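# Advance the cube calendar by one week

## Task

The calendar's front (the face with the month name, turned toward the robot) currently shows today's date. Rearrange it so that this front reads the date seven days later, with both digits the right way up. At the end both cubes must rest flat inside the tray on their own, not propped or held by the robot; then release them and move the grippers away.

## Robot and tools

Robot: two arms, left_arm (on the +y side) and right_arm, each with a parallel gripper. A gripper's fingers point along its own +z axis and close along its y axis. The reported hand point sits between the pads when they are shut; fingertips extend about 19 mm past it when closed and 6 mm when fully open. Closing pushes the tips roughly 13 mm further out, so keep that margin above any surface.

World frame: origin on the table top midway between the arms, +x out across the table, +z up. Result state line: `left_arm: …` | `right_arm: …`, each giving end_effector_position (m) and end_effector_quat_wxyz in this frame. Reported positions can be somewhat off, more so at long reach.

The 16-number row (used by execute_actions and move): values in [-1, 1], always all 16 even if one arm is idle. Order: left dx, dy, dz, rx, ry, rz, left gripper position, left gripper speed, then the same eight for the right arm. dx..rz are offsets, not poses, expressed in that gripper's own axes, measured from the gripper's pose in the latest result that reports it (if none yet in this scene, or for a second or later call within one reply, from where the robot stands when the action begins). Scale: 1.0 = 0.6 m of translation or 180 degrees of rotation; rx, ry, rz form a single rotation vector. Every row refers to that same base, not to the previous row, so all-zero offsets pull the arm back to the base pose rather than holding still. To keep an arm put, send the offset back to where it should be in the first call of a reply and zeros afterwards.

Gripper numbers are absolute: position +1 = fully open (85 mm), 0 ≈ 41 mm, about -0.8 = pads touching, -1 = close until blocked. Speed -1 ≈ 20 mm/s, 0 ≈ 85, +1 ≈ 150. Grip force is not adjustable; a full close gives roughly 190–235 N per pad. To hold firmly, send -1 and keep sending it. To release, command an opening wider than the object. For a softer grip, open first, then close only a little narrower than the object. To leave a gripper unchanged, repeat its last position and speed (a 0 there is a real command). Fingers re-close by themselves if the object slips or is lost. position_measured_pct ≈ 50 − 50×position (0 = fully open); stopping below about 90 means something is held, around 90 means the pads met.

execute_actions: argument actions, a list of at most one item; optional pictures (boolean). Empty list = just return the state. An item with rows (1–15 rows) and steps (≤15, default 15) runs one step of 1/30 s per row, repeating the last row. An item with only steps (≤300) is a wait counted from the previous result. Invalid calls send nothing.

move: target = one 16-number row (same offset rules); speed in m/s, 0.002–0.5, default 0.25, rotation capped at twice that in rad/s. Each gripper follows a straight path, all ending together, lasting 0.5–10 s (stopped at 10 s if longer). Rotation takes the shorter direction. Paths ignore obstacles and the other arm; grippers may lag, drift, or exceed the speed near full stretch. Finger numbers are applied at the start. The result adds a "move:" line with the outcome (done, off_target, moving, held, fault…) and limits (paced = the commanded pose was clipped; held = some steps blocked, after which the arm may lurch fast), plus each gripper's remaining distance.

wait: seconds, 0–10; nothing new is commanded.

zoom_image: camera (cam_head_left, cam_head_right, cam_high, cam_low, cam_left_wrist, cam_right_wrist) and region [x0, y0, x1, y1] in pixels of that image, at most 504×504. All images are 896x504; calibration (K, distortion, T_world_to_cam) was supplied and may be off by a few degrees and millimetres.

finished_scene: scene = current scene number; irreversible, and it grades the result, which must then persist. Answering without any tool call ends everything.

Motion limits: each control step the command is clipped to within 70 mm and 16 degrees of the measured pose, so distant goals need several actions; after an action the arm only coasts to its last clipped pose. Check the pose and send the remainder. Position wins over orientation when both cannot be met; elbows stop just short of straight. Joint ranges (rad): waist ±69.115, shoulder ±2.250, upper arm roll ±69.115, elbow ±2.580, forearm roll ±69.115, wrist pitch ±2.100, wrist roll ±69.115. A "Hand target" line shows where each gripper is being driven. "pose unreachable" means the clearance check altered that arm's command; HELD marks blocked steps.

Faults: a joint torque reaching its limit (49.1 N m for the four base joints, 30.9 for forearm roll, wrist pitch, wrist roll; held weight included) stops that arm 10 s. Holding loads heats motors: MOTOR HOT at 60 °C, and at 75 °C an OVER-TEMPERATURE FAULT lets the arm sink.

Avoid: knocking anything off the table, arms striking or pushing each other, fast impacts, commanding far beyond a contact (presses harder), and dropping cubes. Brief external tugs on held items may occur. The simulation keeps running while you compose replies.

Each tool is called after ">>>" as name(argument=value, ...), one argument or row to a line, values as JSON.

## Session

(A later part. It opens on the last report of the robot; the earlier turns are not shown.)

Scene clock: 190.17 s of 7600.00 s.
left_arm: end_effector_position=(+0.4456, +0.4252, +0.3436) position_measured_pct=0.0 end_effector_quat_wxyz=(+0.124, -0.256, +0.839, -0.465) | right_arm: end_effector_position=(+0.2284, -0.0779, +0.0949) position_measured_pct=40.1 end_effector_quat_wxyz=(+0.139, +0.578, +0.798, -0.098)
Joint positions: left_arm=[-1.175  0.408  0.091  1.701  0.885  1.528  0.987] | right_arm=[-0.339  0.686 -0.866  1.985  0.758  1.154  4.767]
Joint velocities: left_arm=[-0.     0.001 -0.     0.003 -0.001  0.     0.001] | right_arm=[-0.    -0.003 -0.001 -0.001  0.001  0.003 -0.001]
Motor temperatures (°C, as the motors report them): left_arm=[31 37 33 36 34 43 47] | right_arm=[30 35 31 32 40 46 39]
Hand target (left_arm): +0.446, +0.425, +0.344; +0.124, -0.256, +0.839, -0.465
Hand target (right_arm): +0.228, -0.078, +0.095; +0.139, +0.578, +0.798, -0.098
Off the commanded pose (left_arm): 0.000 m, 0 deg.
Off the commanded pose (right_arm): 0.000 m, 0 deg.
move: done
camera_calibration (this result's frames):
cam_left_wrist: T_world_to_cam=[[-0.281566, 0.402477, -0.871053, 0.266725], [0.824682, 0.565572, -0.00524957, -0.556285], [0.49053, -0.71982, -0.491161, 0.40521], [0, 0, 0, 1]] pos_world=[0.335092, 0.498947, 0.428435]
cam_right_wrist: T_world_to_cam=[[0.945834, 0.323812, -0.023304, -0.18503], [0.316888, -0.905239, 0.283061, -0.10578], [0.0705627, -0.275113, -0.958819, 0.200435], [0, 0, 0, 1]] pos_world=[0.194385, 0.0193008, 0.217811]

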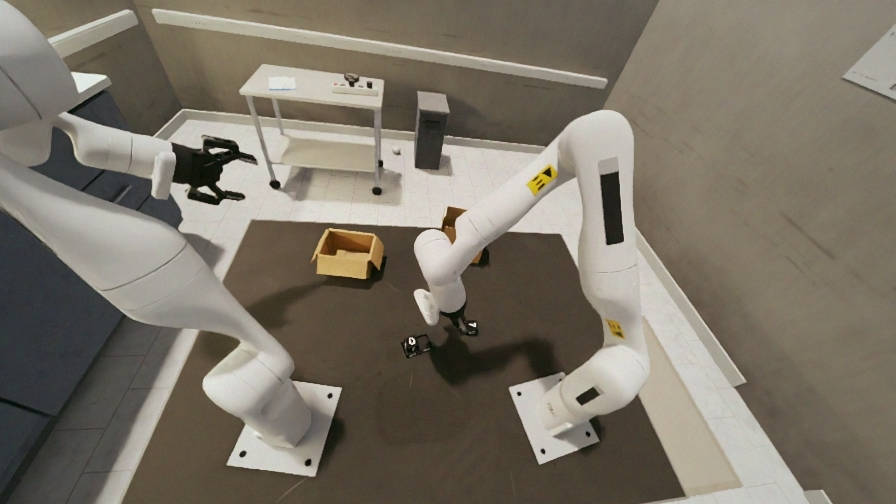

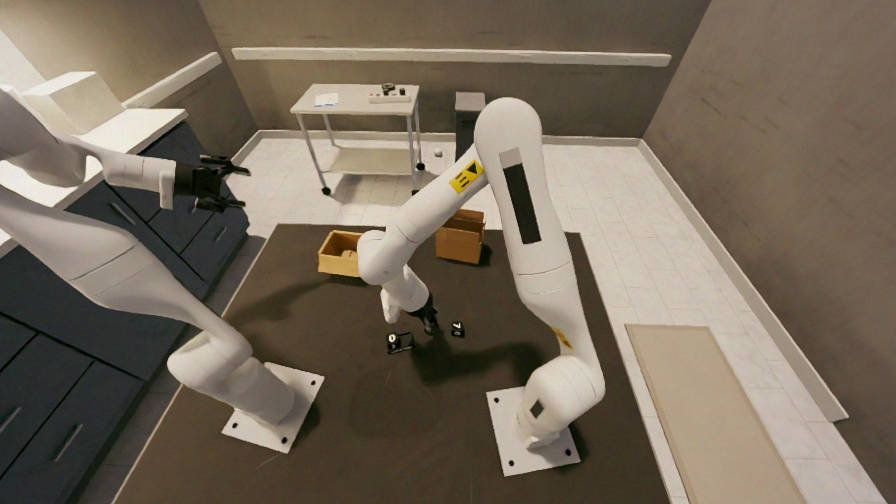

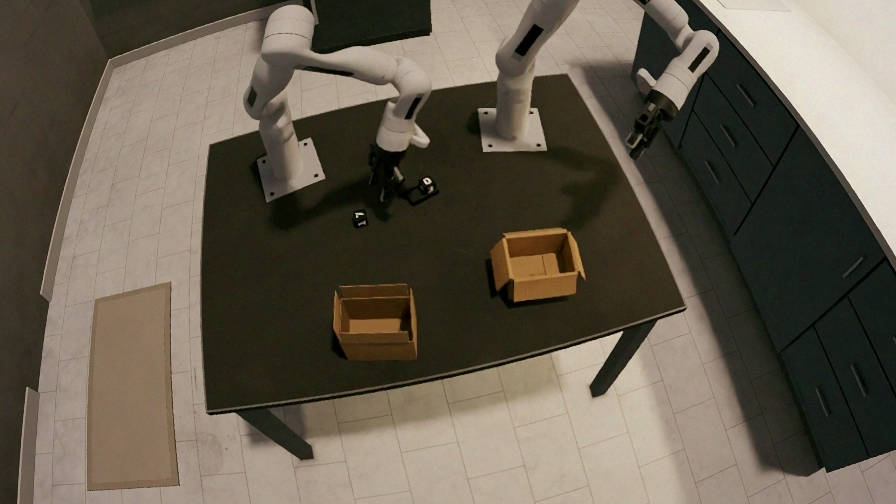

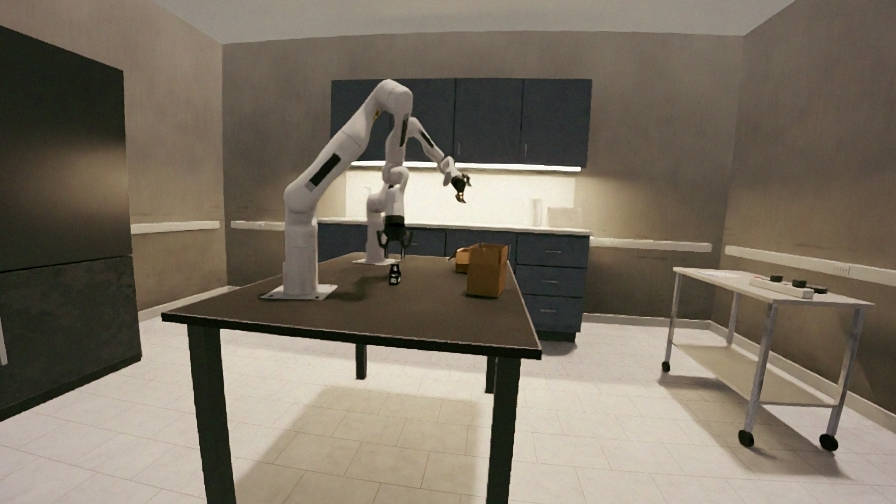

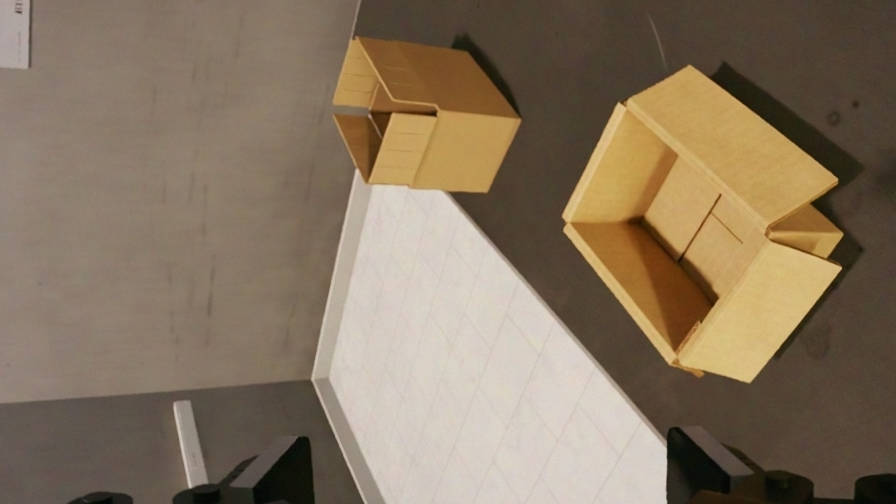

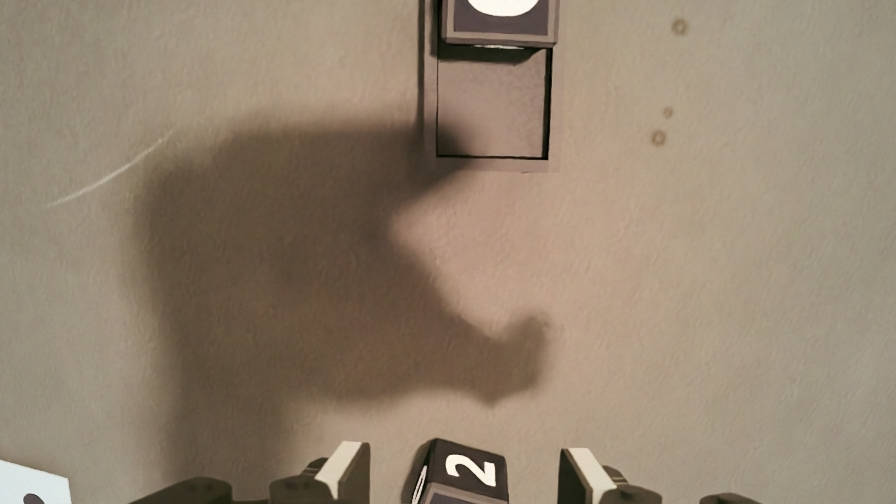

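>>> move(
  target=[0,0,0,0,0,0,1,0,-0.032,0,-0.033,0,0.11,0,0.2,0],
  speed=0.15,
)

Scene clock: 194.17 s of 7600.00 s.
left_arm: end_effector_position=(+0.4456, +0.4252, +0.3436) position_measured_pct=0.0 end_effector_quat_wxyz=(+0.124, -0.256, +0.839, -0.465) | right_arm: end_effector_position=(+0.2314, -0.0887, +0.1199) position_measured_pct=40.1 end_effector_quat_wxyz=(-0.001, +0.585, +0.811, +0.002)
Joint positions: left_arm=[-1.175  0.408  0.091  1.701  0.885  1.528  0.987] | right_arm=[ 0.114  0.529 -1.072  2.146  0.643  0.829  5.053]
Joint velocities: left_arm=[-0.001  0.     0.    -0.    -0.    -0.    -0.   ] | right_arm=[ 0.016 -0.005  0.008  0.001 -0.005 -0.003  0.005]
Motor temperatures (°C, as the motors report them): left_arm=[31 37 33 36 34 43 47] | right_arm=[30 35 31 32 40 46 39]
Hand target (left_arm): +0.446, +0.425, +0.344; +0.124, -0.256, +0.839, -0.465
Hand target (right_arm): +0.232, -0.089, +0.120; -0.001, +0.586, +0.810, +0.002
Off the commanded pose (left_arm): 0.000 m, 0 deg.
Off the commanded pose (right_arm): 0.000 m, 0 deg.
move: done
camera_calibration (this result's frames):
cam_left_wrist: T_world_to_cam=[[-0.281565, 0.402477, -0.871053, 0.266725], [0.824682, 0.565573, -0.00524906, -0.556287], [0.490531, -0.71982, -0.491161, 0.40521], [0, 0, 0, 1]] pos_world=[0.335092, 0.498948, 0.428435]
cam_right_wrist: T_world_to_cam=[[0.942449, 0.333789, -0.0193522, -0.182692], [0.3322, -0.941374, -0.0588066, -0.0893439], [-0.0378466, 0.0489934, -0.998082, 0.279773], [0, 0, 0, 1]] pos_world=[0.212446, -0.0368327, 0.270446]

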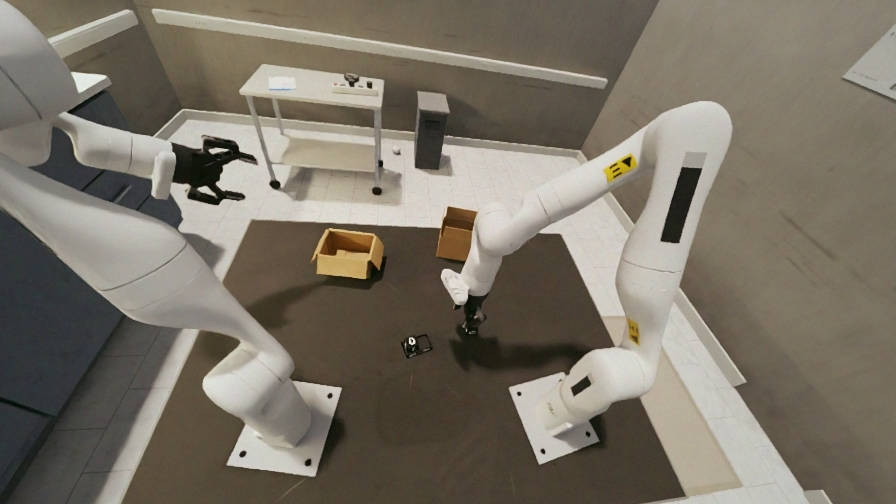

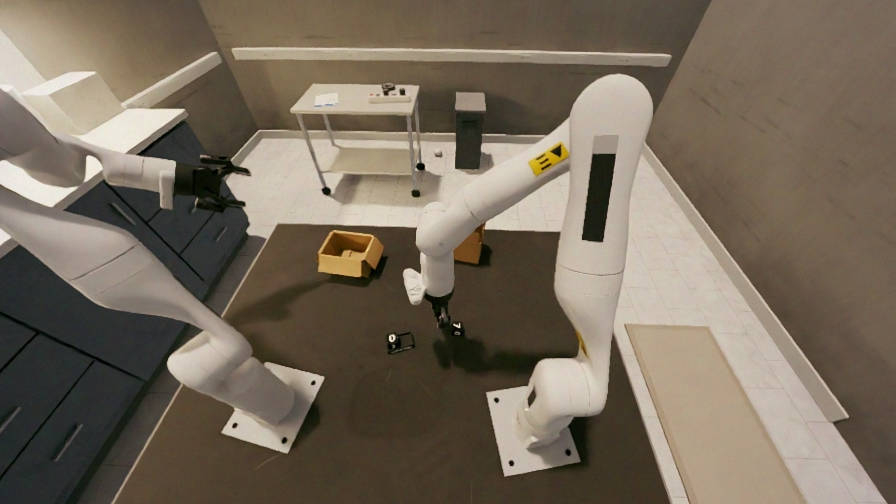

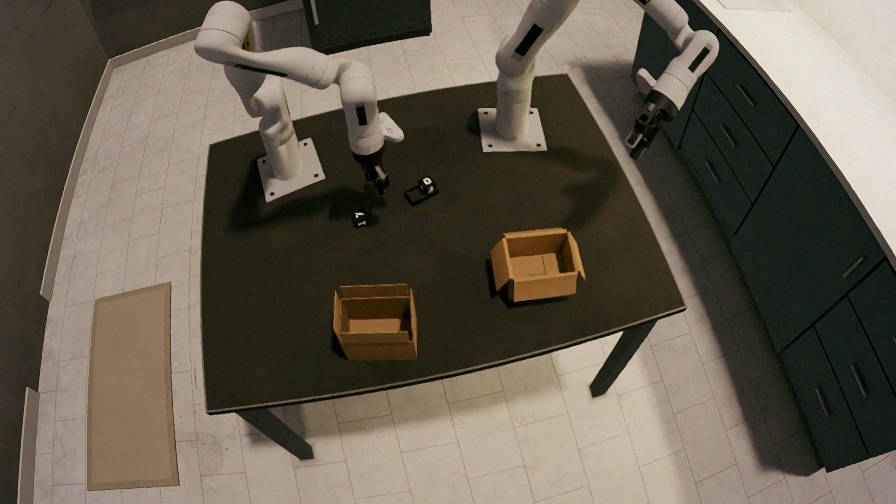

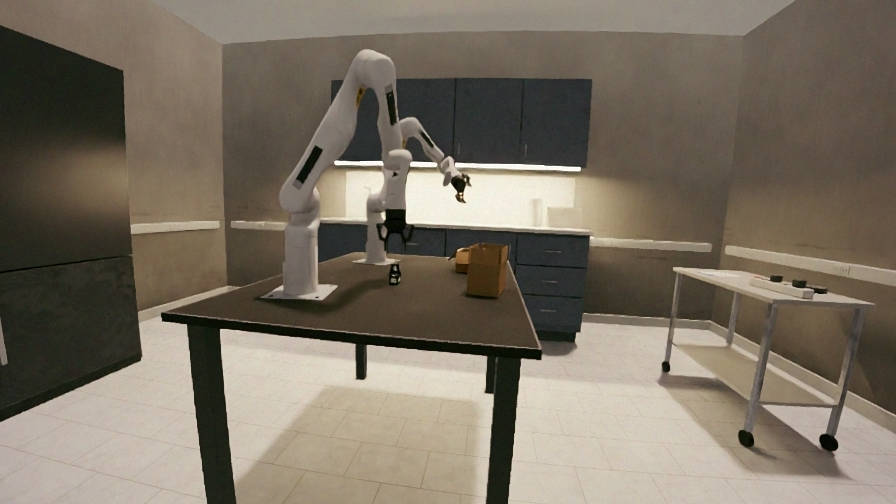

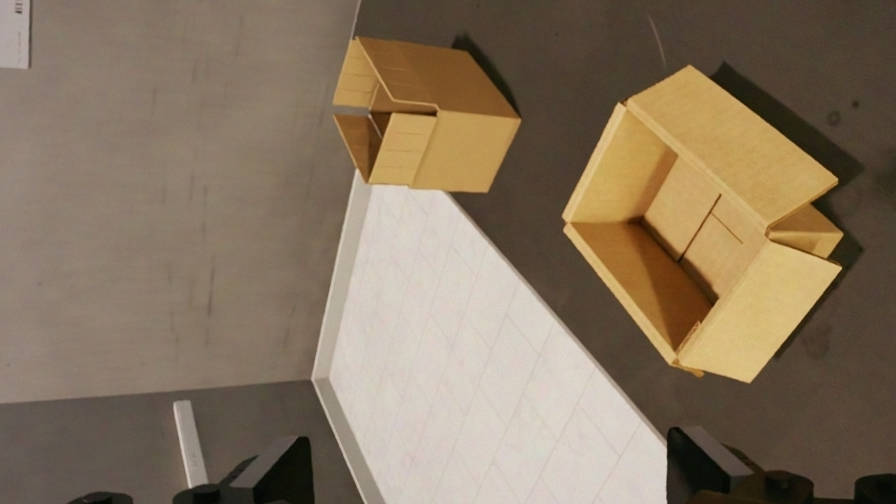

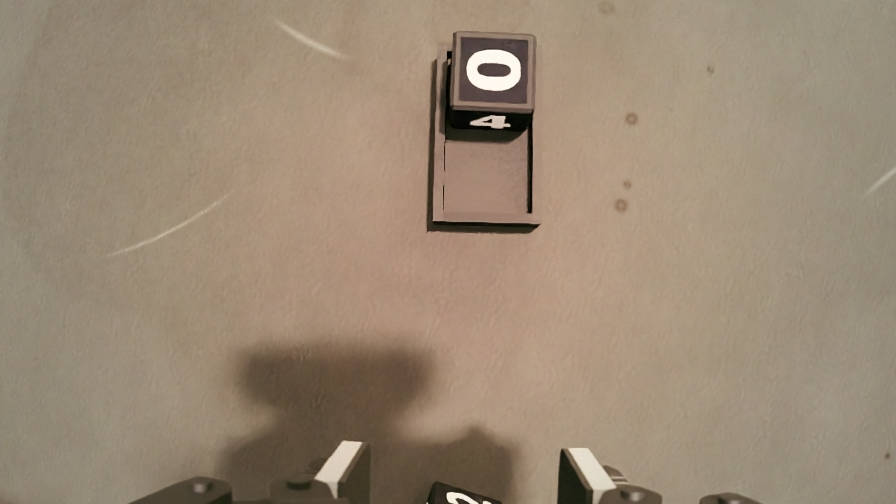

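Cube further back; move −gx.

>>> move(
  target=[0,0,0,0,0,0,1,0,-0.06,0,0,0,0,0,0.2,0],
  speed=0.15,
)

Scene clock: 195.97 s of 7600.00 s.
left_arm: end_effector_position=(+0.4456, +0.4252, +0.3436) position_measured_pct=0.0 end_effector_quat_wxyz=(+0.124, -0.256, +0.839, -0.465) | right_arm: end_effector_position=(+0.2425, -0.1226, +0.1196) position_measured_pct=40.1 end_effector_quat_wxyz=(-0.001, +0.585, +0.811, +0.002)
Joint positions: left_arm=[-1.175  0.408  0.091  1.701  0.885  1.528  0.987] | right_arm=[ 0.242  0.507 -1.095  2.189  0.637  0.807  5.147]
Joint velocities: left_arm=[ 0.     0.001 -0.     0.     0.001  0.001 -0.001] | right_arm=[ 0.01  -0.003  0.004  0.    -0.003 -0.001  0.003]
Motor temperatures (°C, as the motors report them): left_arm=[31 37 33 36 34 43 47] | right_arm=[30 35 31 32 40 46 39]
Hand target (left_arm): +0.446, +0.425, +0.344; +0.124, -0.256, +0.839, -0.465
Hand target (right_arm): +0.243, -0.123, +0.120; -0.001, +0.585, +0.811, +0.002
Off the commanded pose (left_arm): 0.000 m, 0 deg.
Off the commanded pose (right_arm): 0.000 m, 0 deg.
move: done
camera_calibration (this result's frames):
cam_left_wrist: T_world_to_cam=[[-0.281565, 0.402476, -0.871053, 0.266725], [0.824681, 0.565573, -0.00524855, -0.556288], [0.490532, -0.719819, -0.491161, 0.405209], [0, 0, 0, 1]] pos_world=[0.335093, 0.498948, 0.428434]
cam_right_wrist: T_world_to_cam=[[0.941981, 0.335085, -0.0197664, -0.181468], [0.333473, -0.940921, -0.0588432, -0.125261], [-0.0383161, 0.0488376, -0.998072, 0.28171], [0, 0, 0, 1]] pos_world=[0.223505, -0.0708117, 0.270209]

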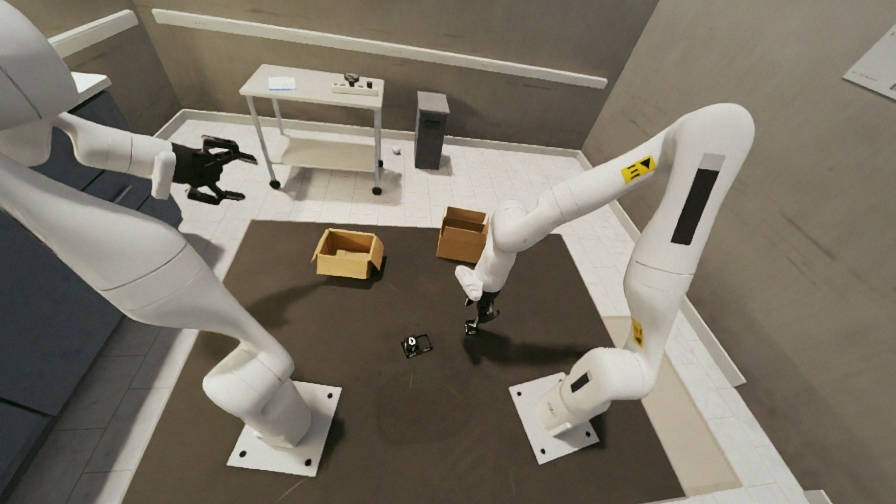

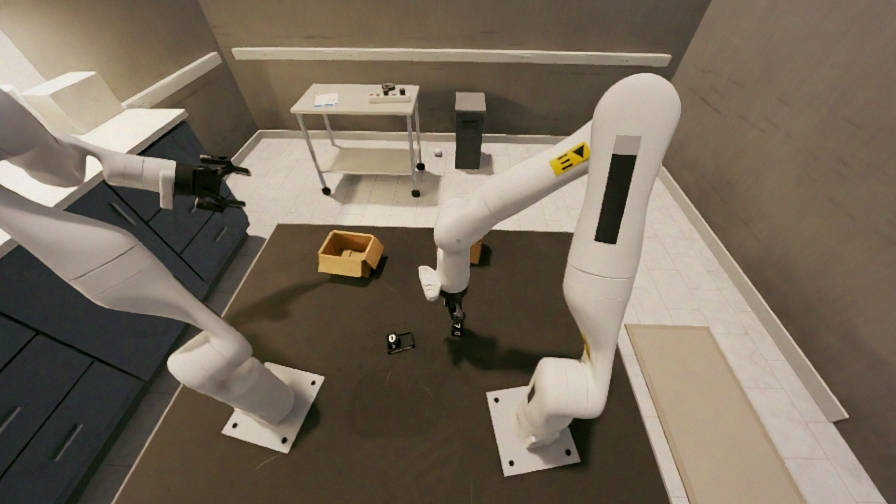

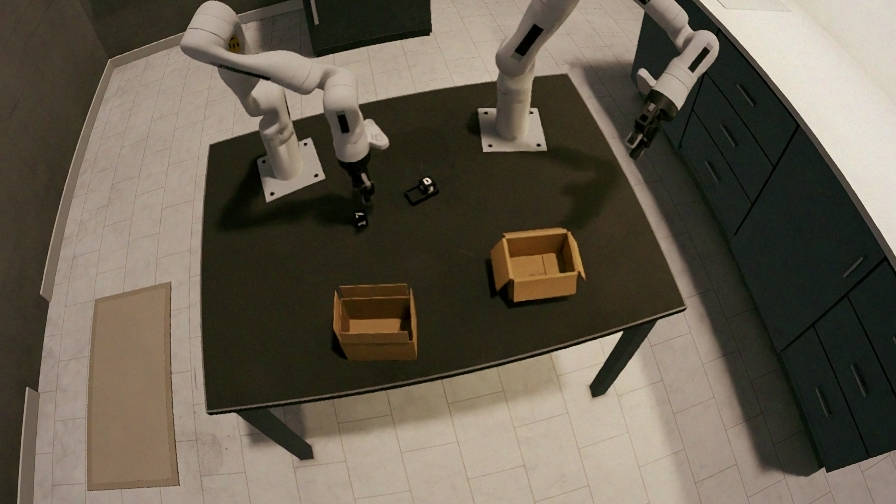

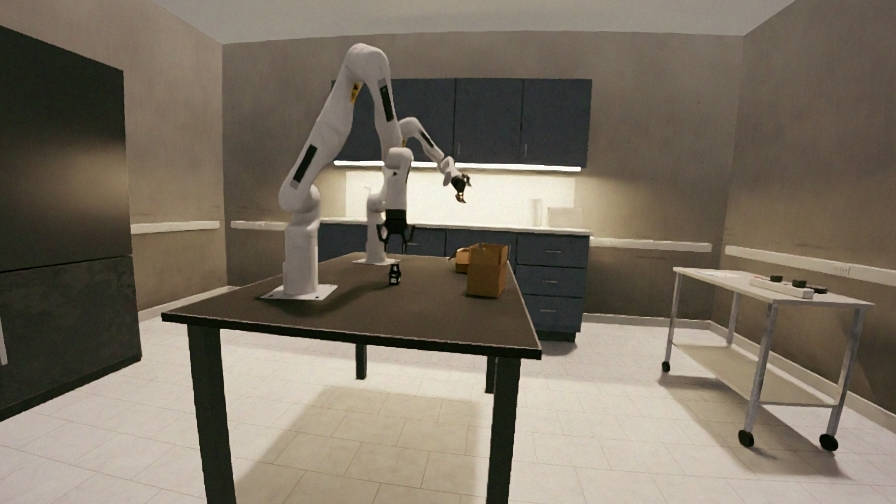

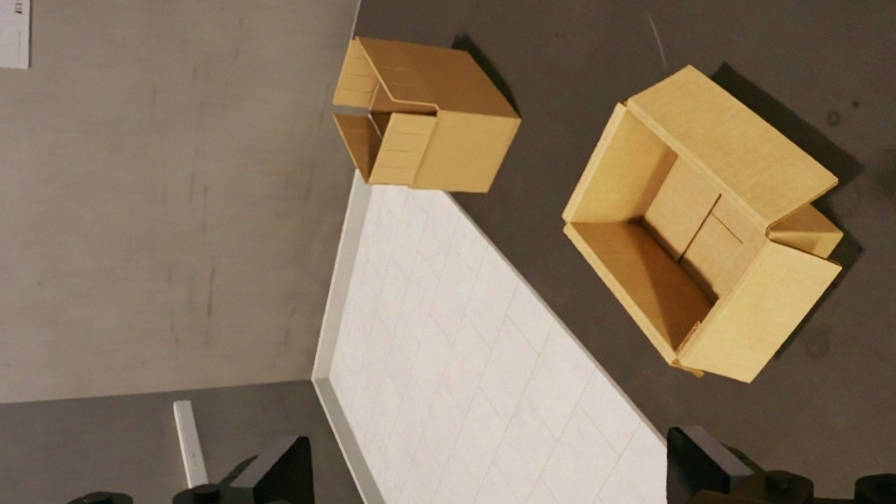

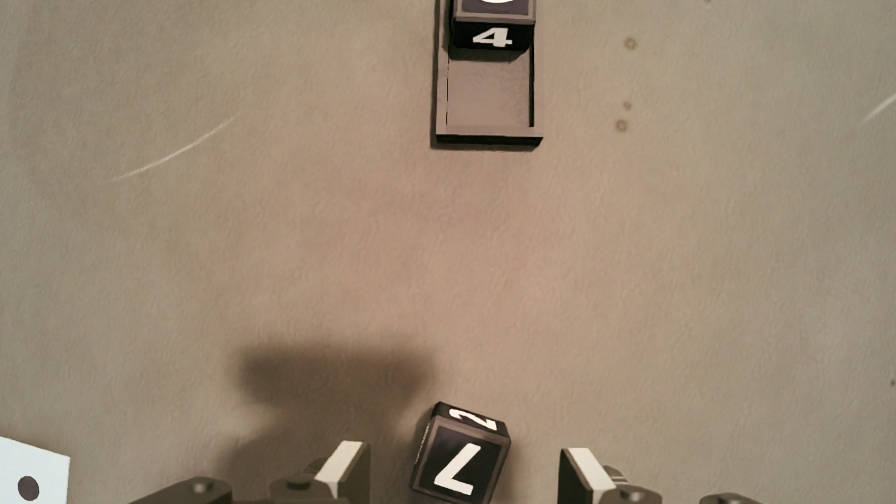

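>>> move(
  target=[0,0,0,0,0,0,1,0,-0.025,0,0,0,0,0.078,0.3,0],
  speed=0.1,
)

Scene clock: 201.03 s of 7600.00 s.
left_arm: end_effector_position=(+0.4456, +0.4252, +0.3436) position_measured_pct=0.0 end_effector_quat_wxyz=(+0.124, -0.256, +0.839, -0.465) | right_arm: end_effector_position=(+0.2472, -0.1369, +0.1195) position_measured_pct=34.9 end_effector_quat_wxyz=(-0.001, +0.679, +0.734, +0.002)
Joint positions: left_arm=[-1.175  0.408  0.091  1.701  0.885  1.528  0.987] | right_arm=[ 0.258  0.469 -1.037  2.205  0.588  0.771  4.997]
Joint velocities: left_arm=[ 0.    -0.001  0.    -0.002  0.001 -0.     0.   ] | right_arm=[-0.    -0.002 -0.002  0.     0.    -0.001 -0.   ]
Motor temperatures (°C, as the motors report them): left_arm=[31 37 33 36 34 43 47] | right_arm=[30 35 31 32 40 46 39]
Hand target (left_arm): +0.446, +0.425, +0.344; +0.124, -0.256, +0.839, -0.465
Hand target (right_arm): +0.247, -0.137, +0.120; -0.001, +0.679, +0.734, +0.002
Off the commanded pose (left_arm): 0.000 m, 0 deg.
Off the commanded pose (right_arm): 0.000 m, 0 deg.
After step 90, 0.60 s passed at rest.
move: done
camera_calibration (this result's frames):
cam_left_wrist: T_world_to_cam=[[-0.281565, 0.402476, -0.871053, 0.266724], [0.824681, 0.565574, -0.00524814, -0.556289], [0.490533, -0.719819, -0.49116, 0.405208], [0, 0, 0, 1]] pos_world=[0.335093, 0.498949, 0.428434]
cam_right_wrist: T_world_to_cam=[[0.995083, 0.0967577, -0.021166, -0.226695], [0.0953609, -0.993678, -0.0592447, -0.0886009], [-0.0267646, 0.056935, -0.998019, 0.280732], [0, 0, 0, 1]] pos_world=[0.241543, -0.0820898, 0.270129]

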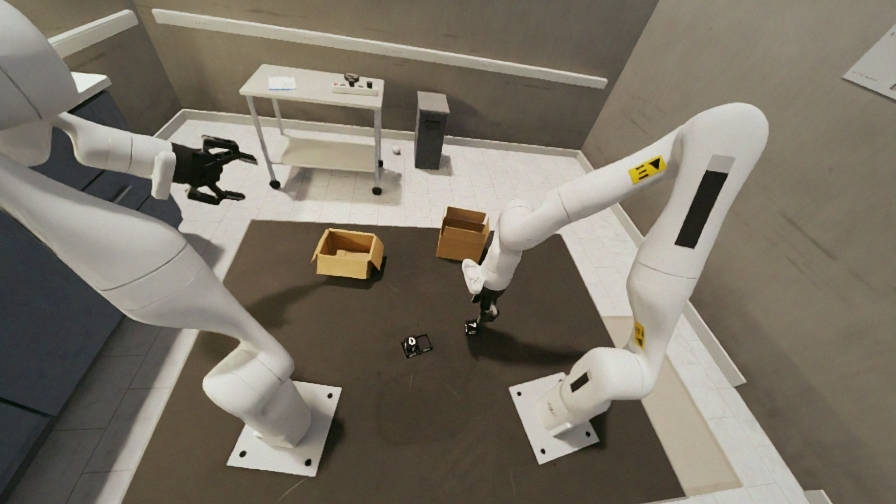

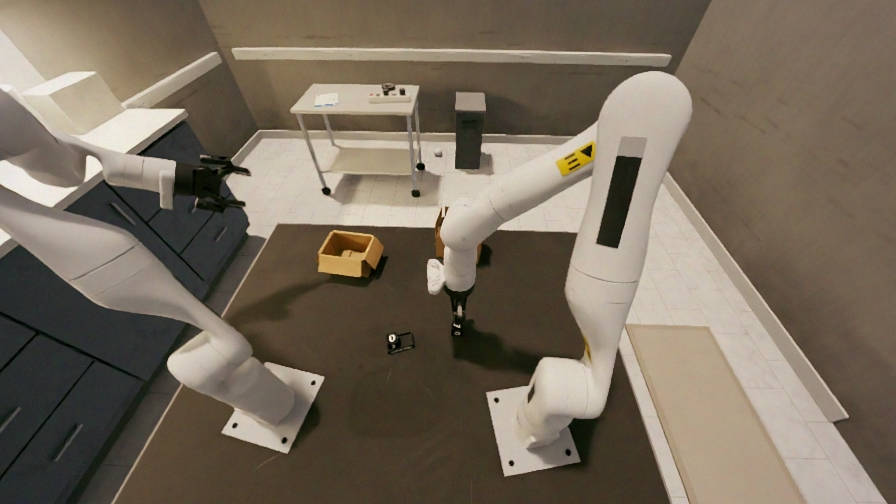

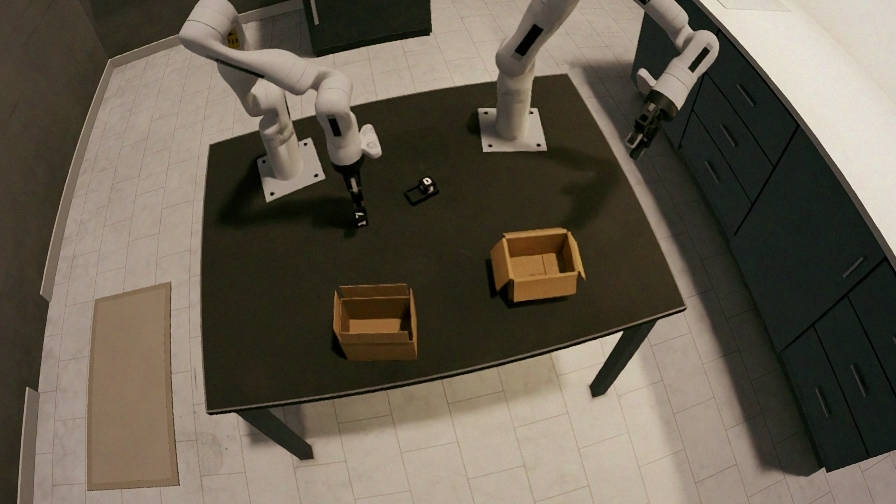

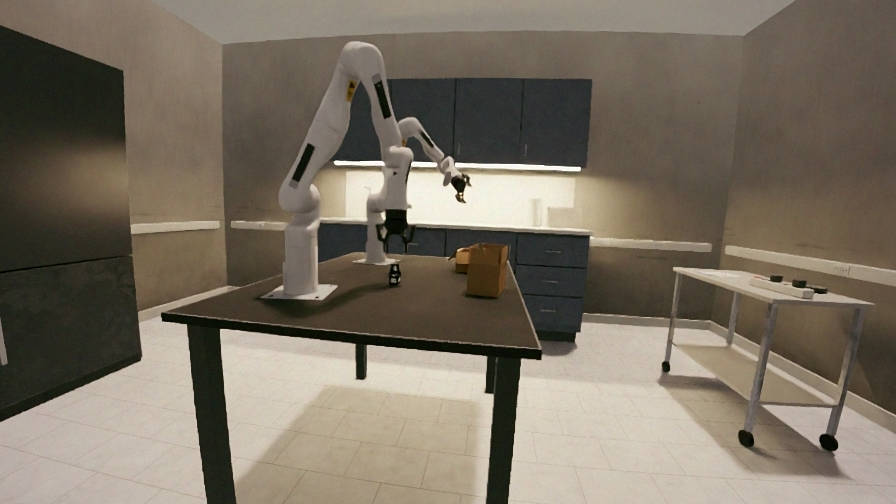

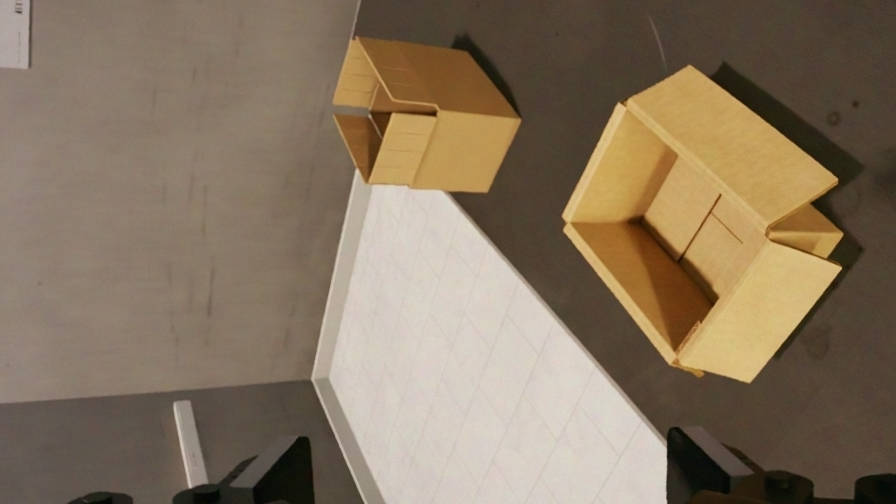

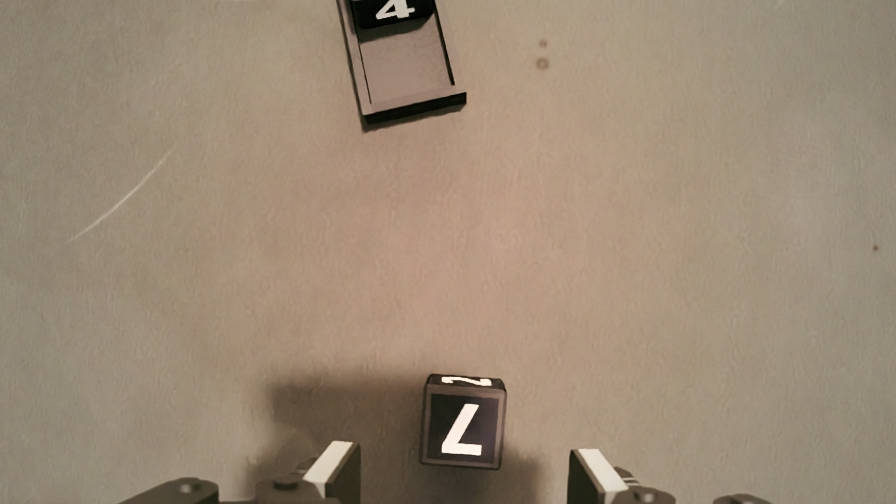

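>>> move(
  target=[0,0,0,0,0,0,1,0,0.013,0,0.075,0,-0.25,0,0.3,0],
  speed=0.15,
)

Scene clock: 206.37 s of 7600.00 s.
left_arm: end_effector_position=(+0.4456, +0.4252, +0.3436) position_measured_pct=0.0 end_effector_quat_wxyz=(+0.124, -0.256, +0.839, -0.465) | right_arm: end_effector_position=(+0.2468, -0.1286, +0.0747) position_measured_pct=34.9 end_effector_quat_wxyz=(+0.281, +0.629, +0.678, -0.257)
Joint positions: left_arm=[-1.175  0.408  0.091  1.701  0.885  1.528  0.987] | right_arm=[-0.513  0.937 -0.663  1.766  0.713  1.516  4.6  ]
Joint velocities: left_arm=[ 0.    -0.001 -0.    -0.001 -0.     0.001  0.001] | right_arm=[-0.008  0.008 -0.003 -0.002  0.     0.001 -0.001]
Motor temperatures (°C, as the motors report them): left_arm=[31 37 33 36 34 43 47] | right_arm=[30 35 31 32 40 46 39]
Hand target (left_arm): +0.446, +0.425, +0.344; +0.124, -0.256, +0.839, -0.465
Hand target (right_arm): +0.247, -0.129, +0.074; +0.281, +0.628, +0.678, -0.257
Off the commanded pose (left_arm): 0.000 m, 0 deg.
Off the commanded pose (right_arm): 0.000 m, 0 deg.
move: done
camera_calibration (this result's frames):
cam_left_wrist: T_world_to_cam=[[-0.281565, 0.402476, -0.871054, 0.266724], [0.82468, 0.565575, -0.00524768, -0.55629], [0.490534, -0.719818, -0.49116, 0.405207], [0, 0, 0, 1]] pos_world=[0.335094, 0.498949, 0.428434]
cam_right_wrist: T_world_to_cam=[[0.996812, 0.0755388, -0.0256694, -0.230838], [0.073489, -0.74413, 0.66398, -0.0995359], [0.0310549, -0.66375, -0.747309, 0.109821], [0, 0, 0, 1]] pos_world=[0.234007, 0.0162634, 0.142235]

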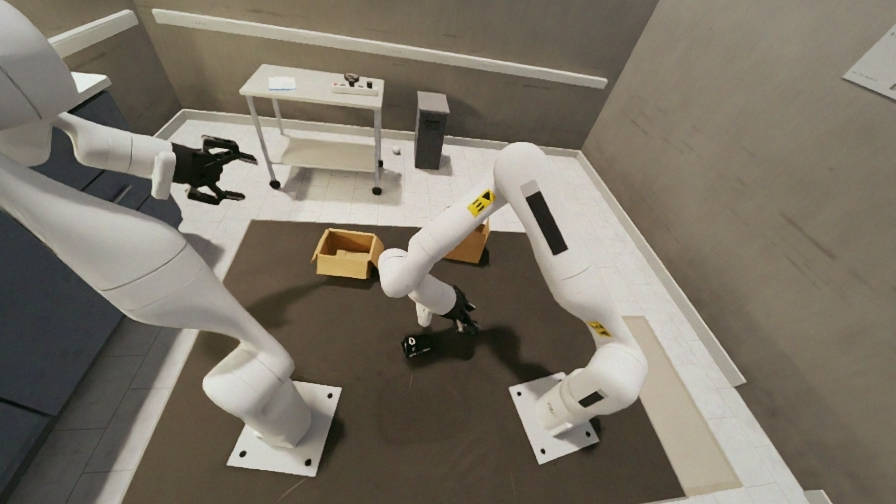

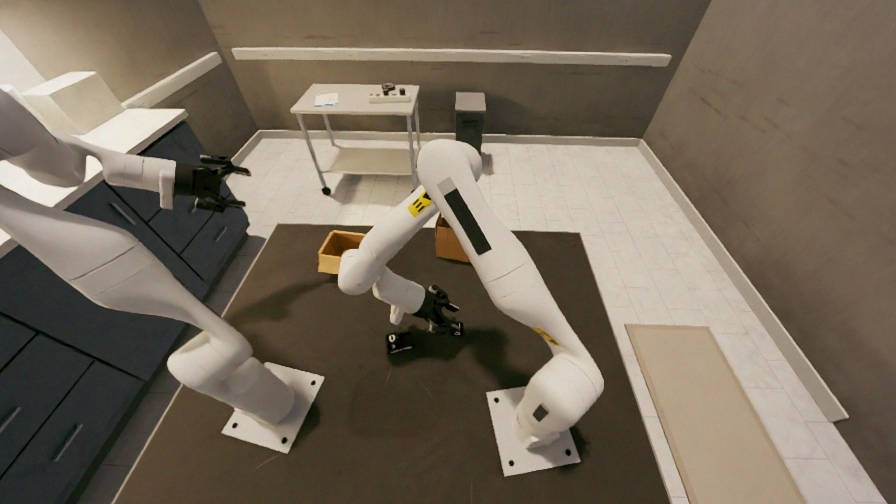

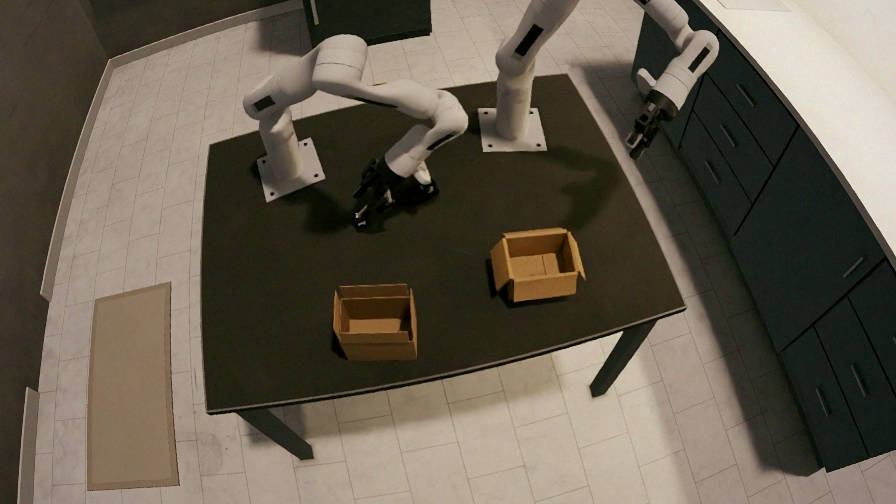

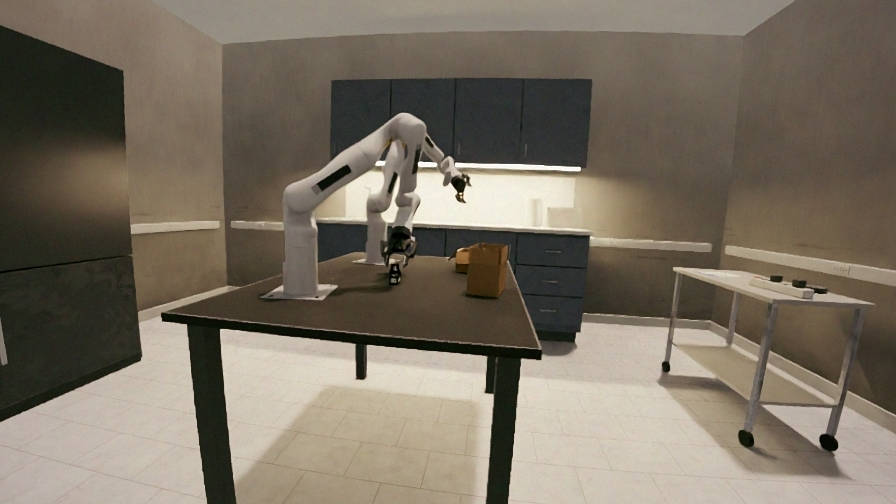

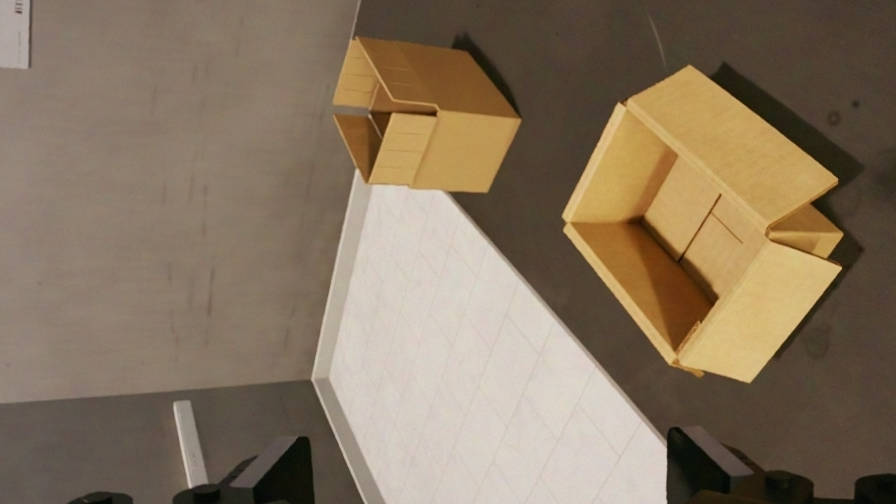

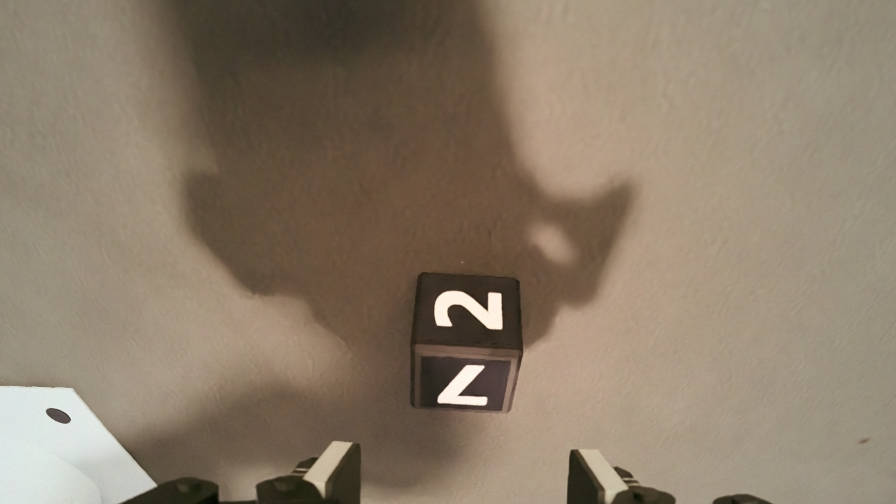

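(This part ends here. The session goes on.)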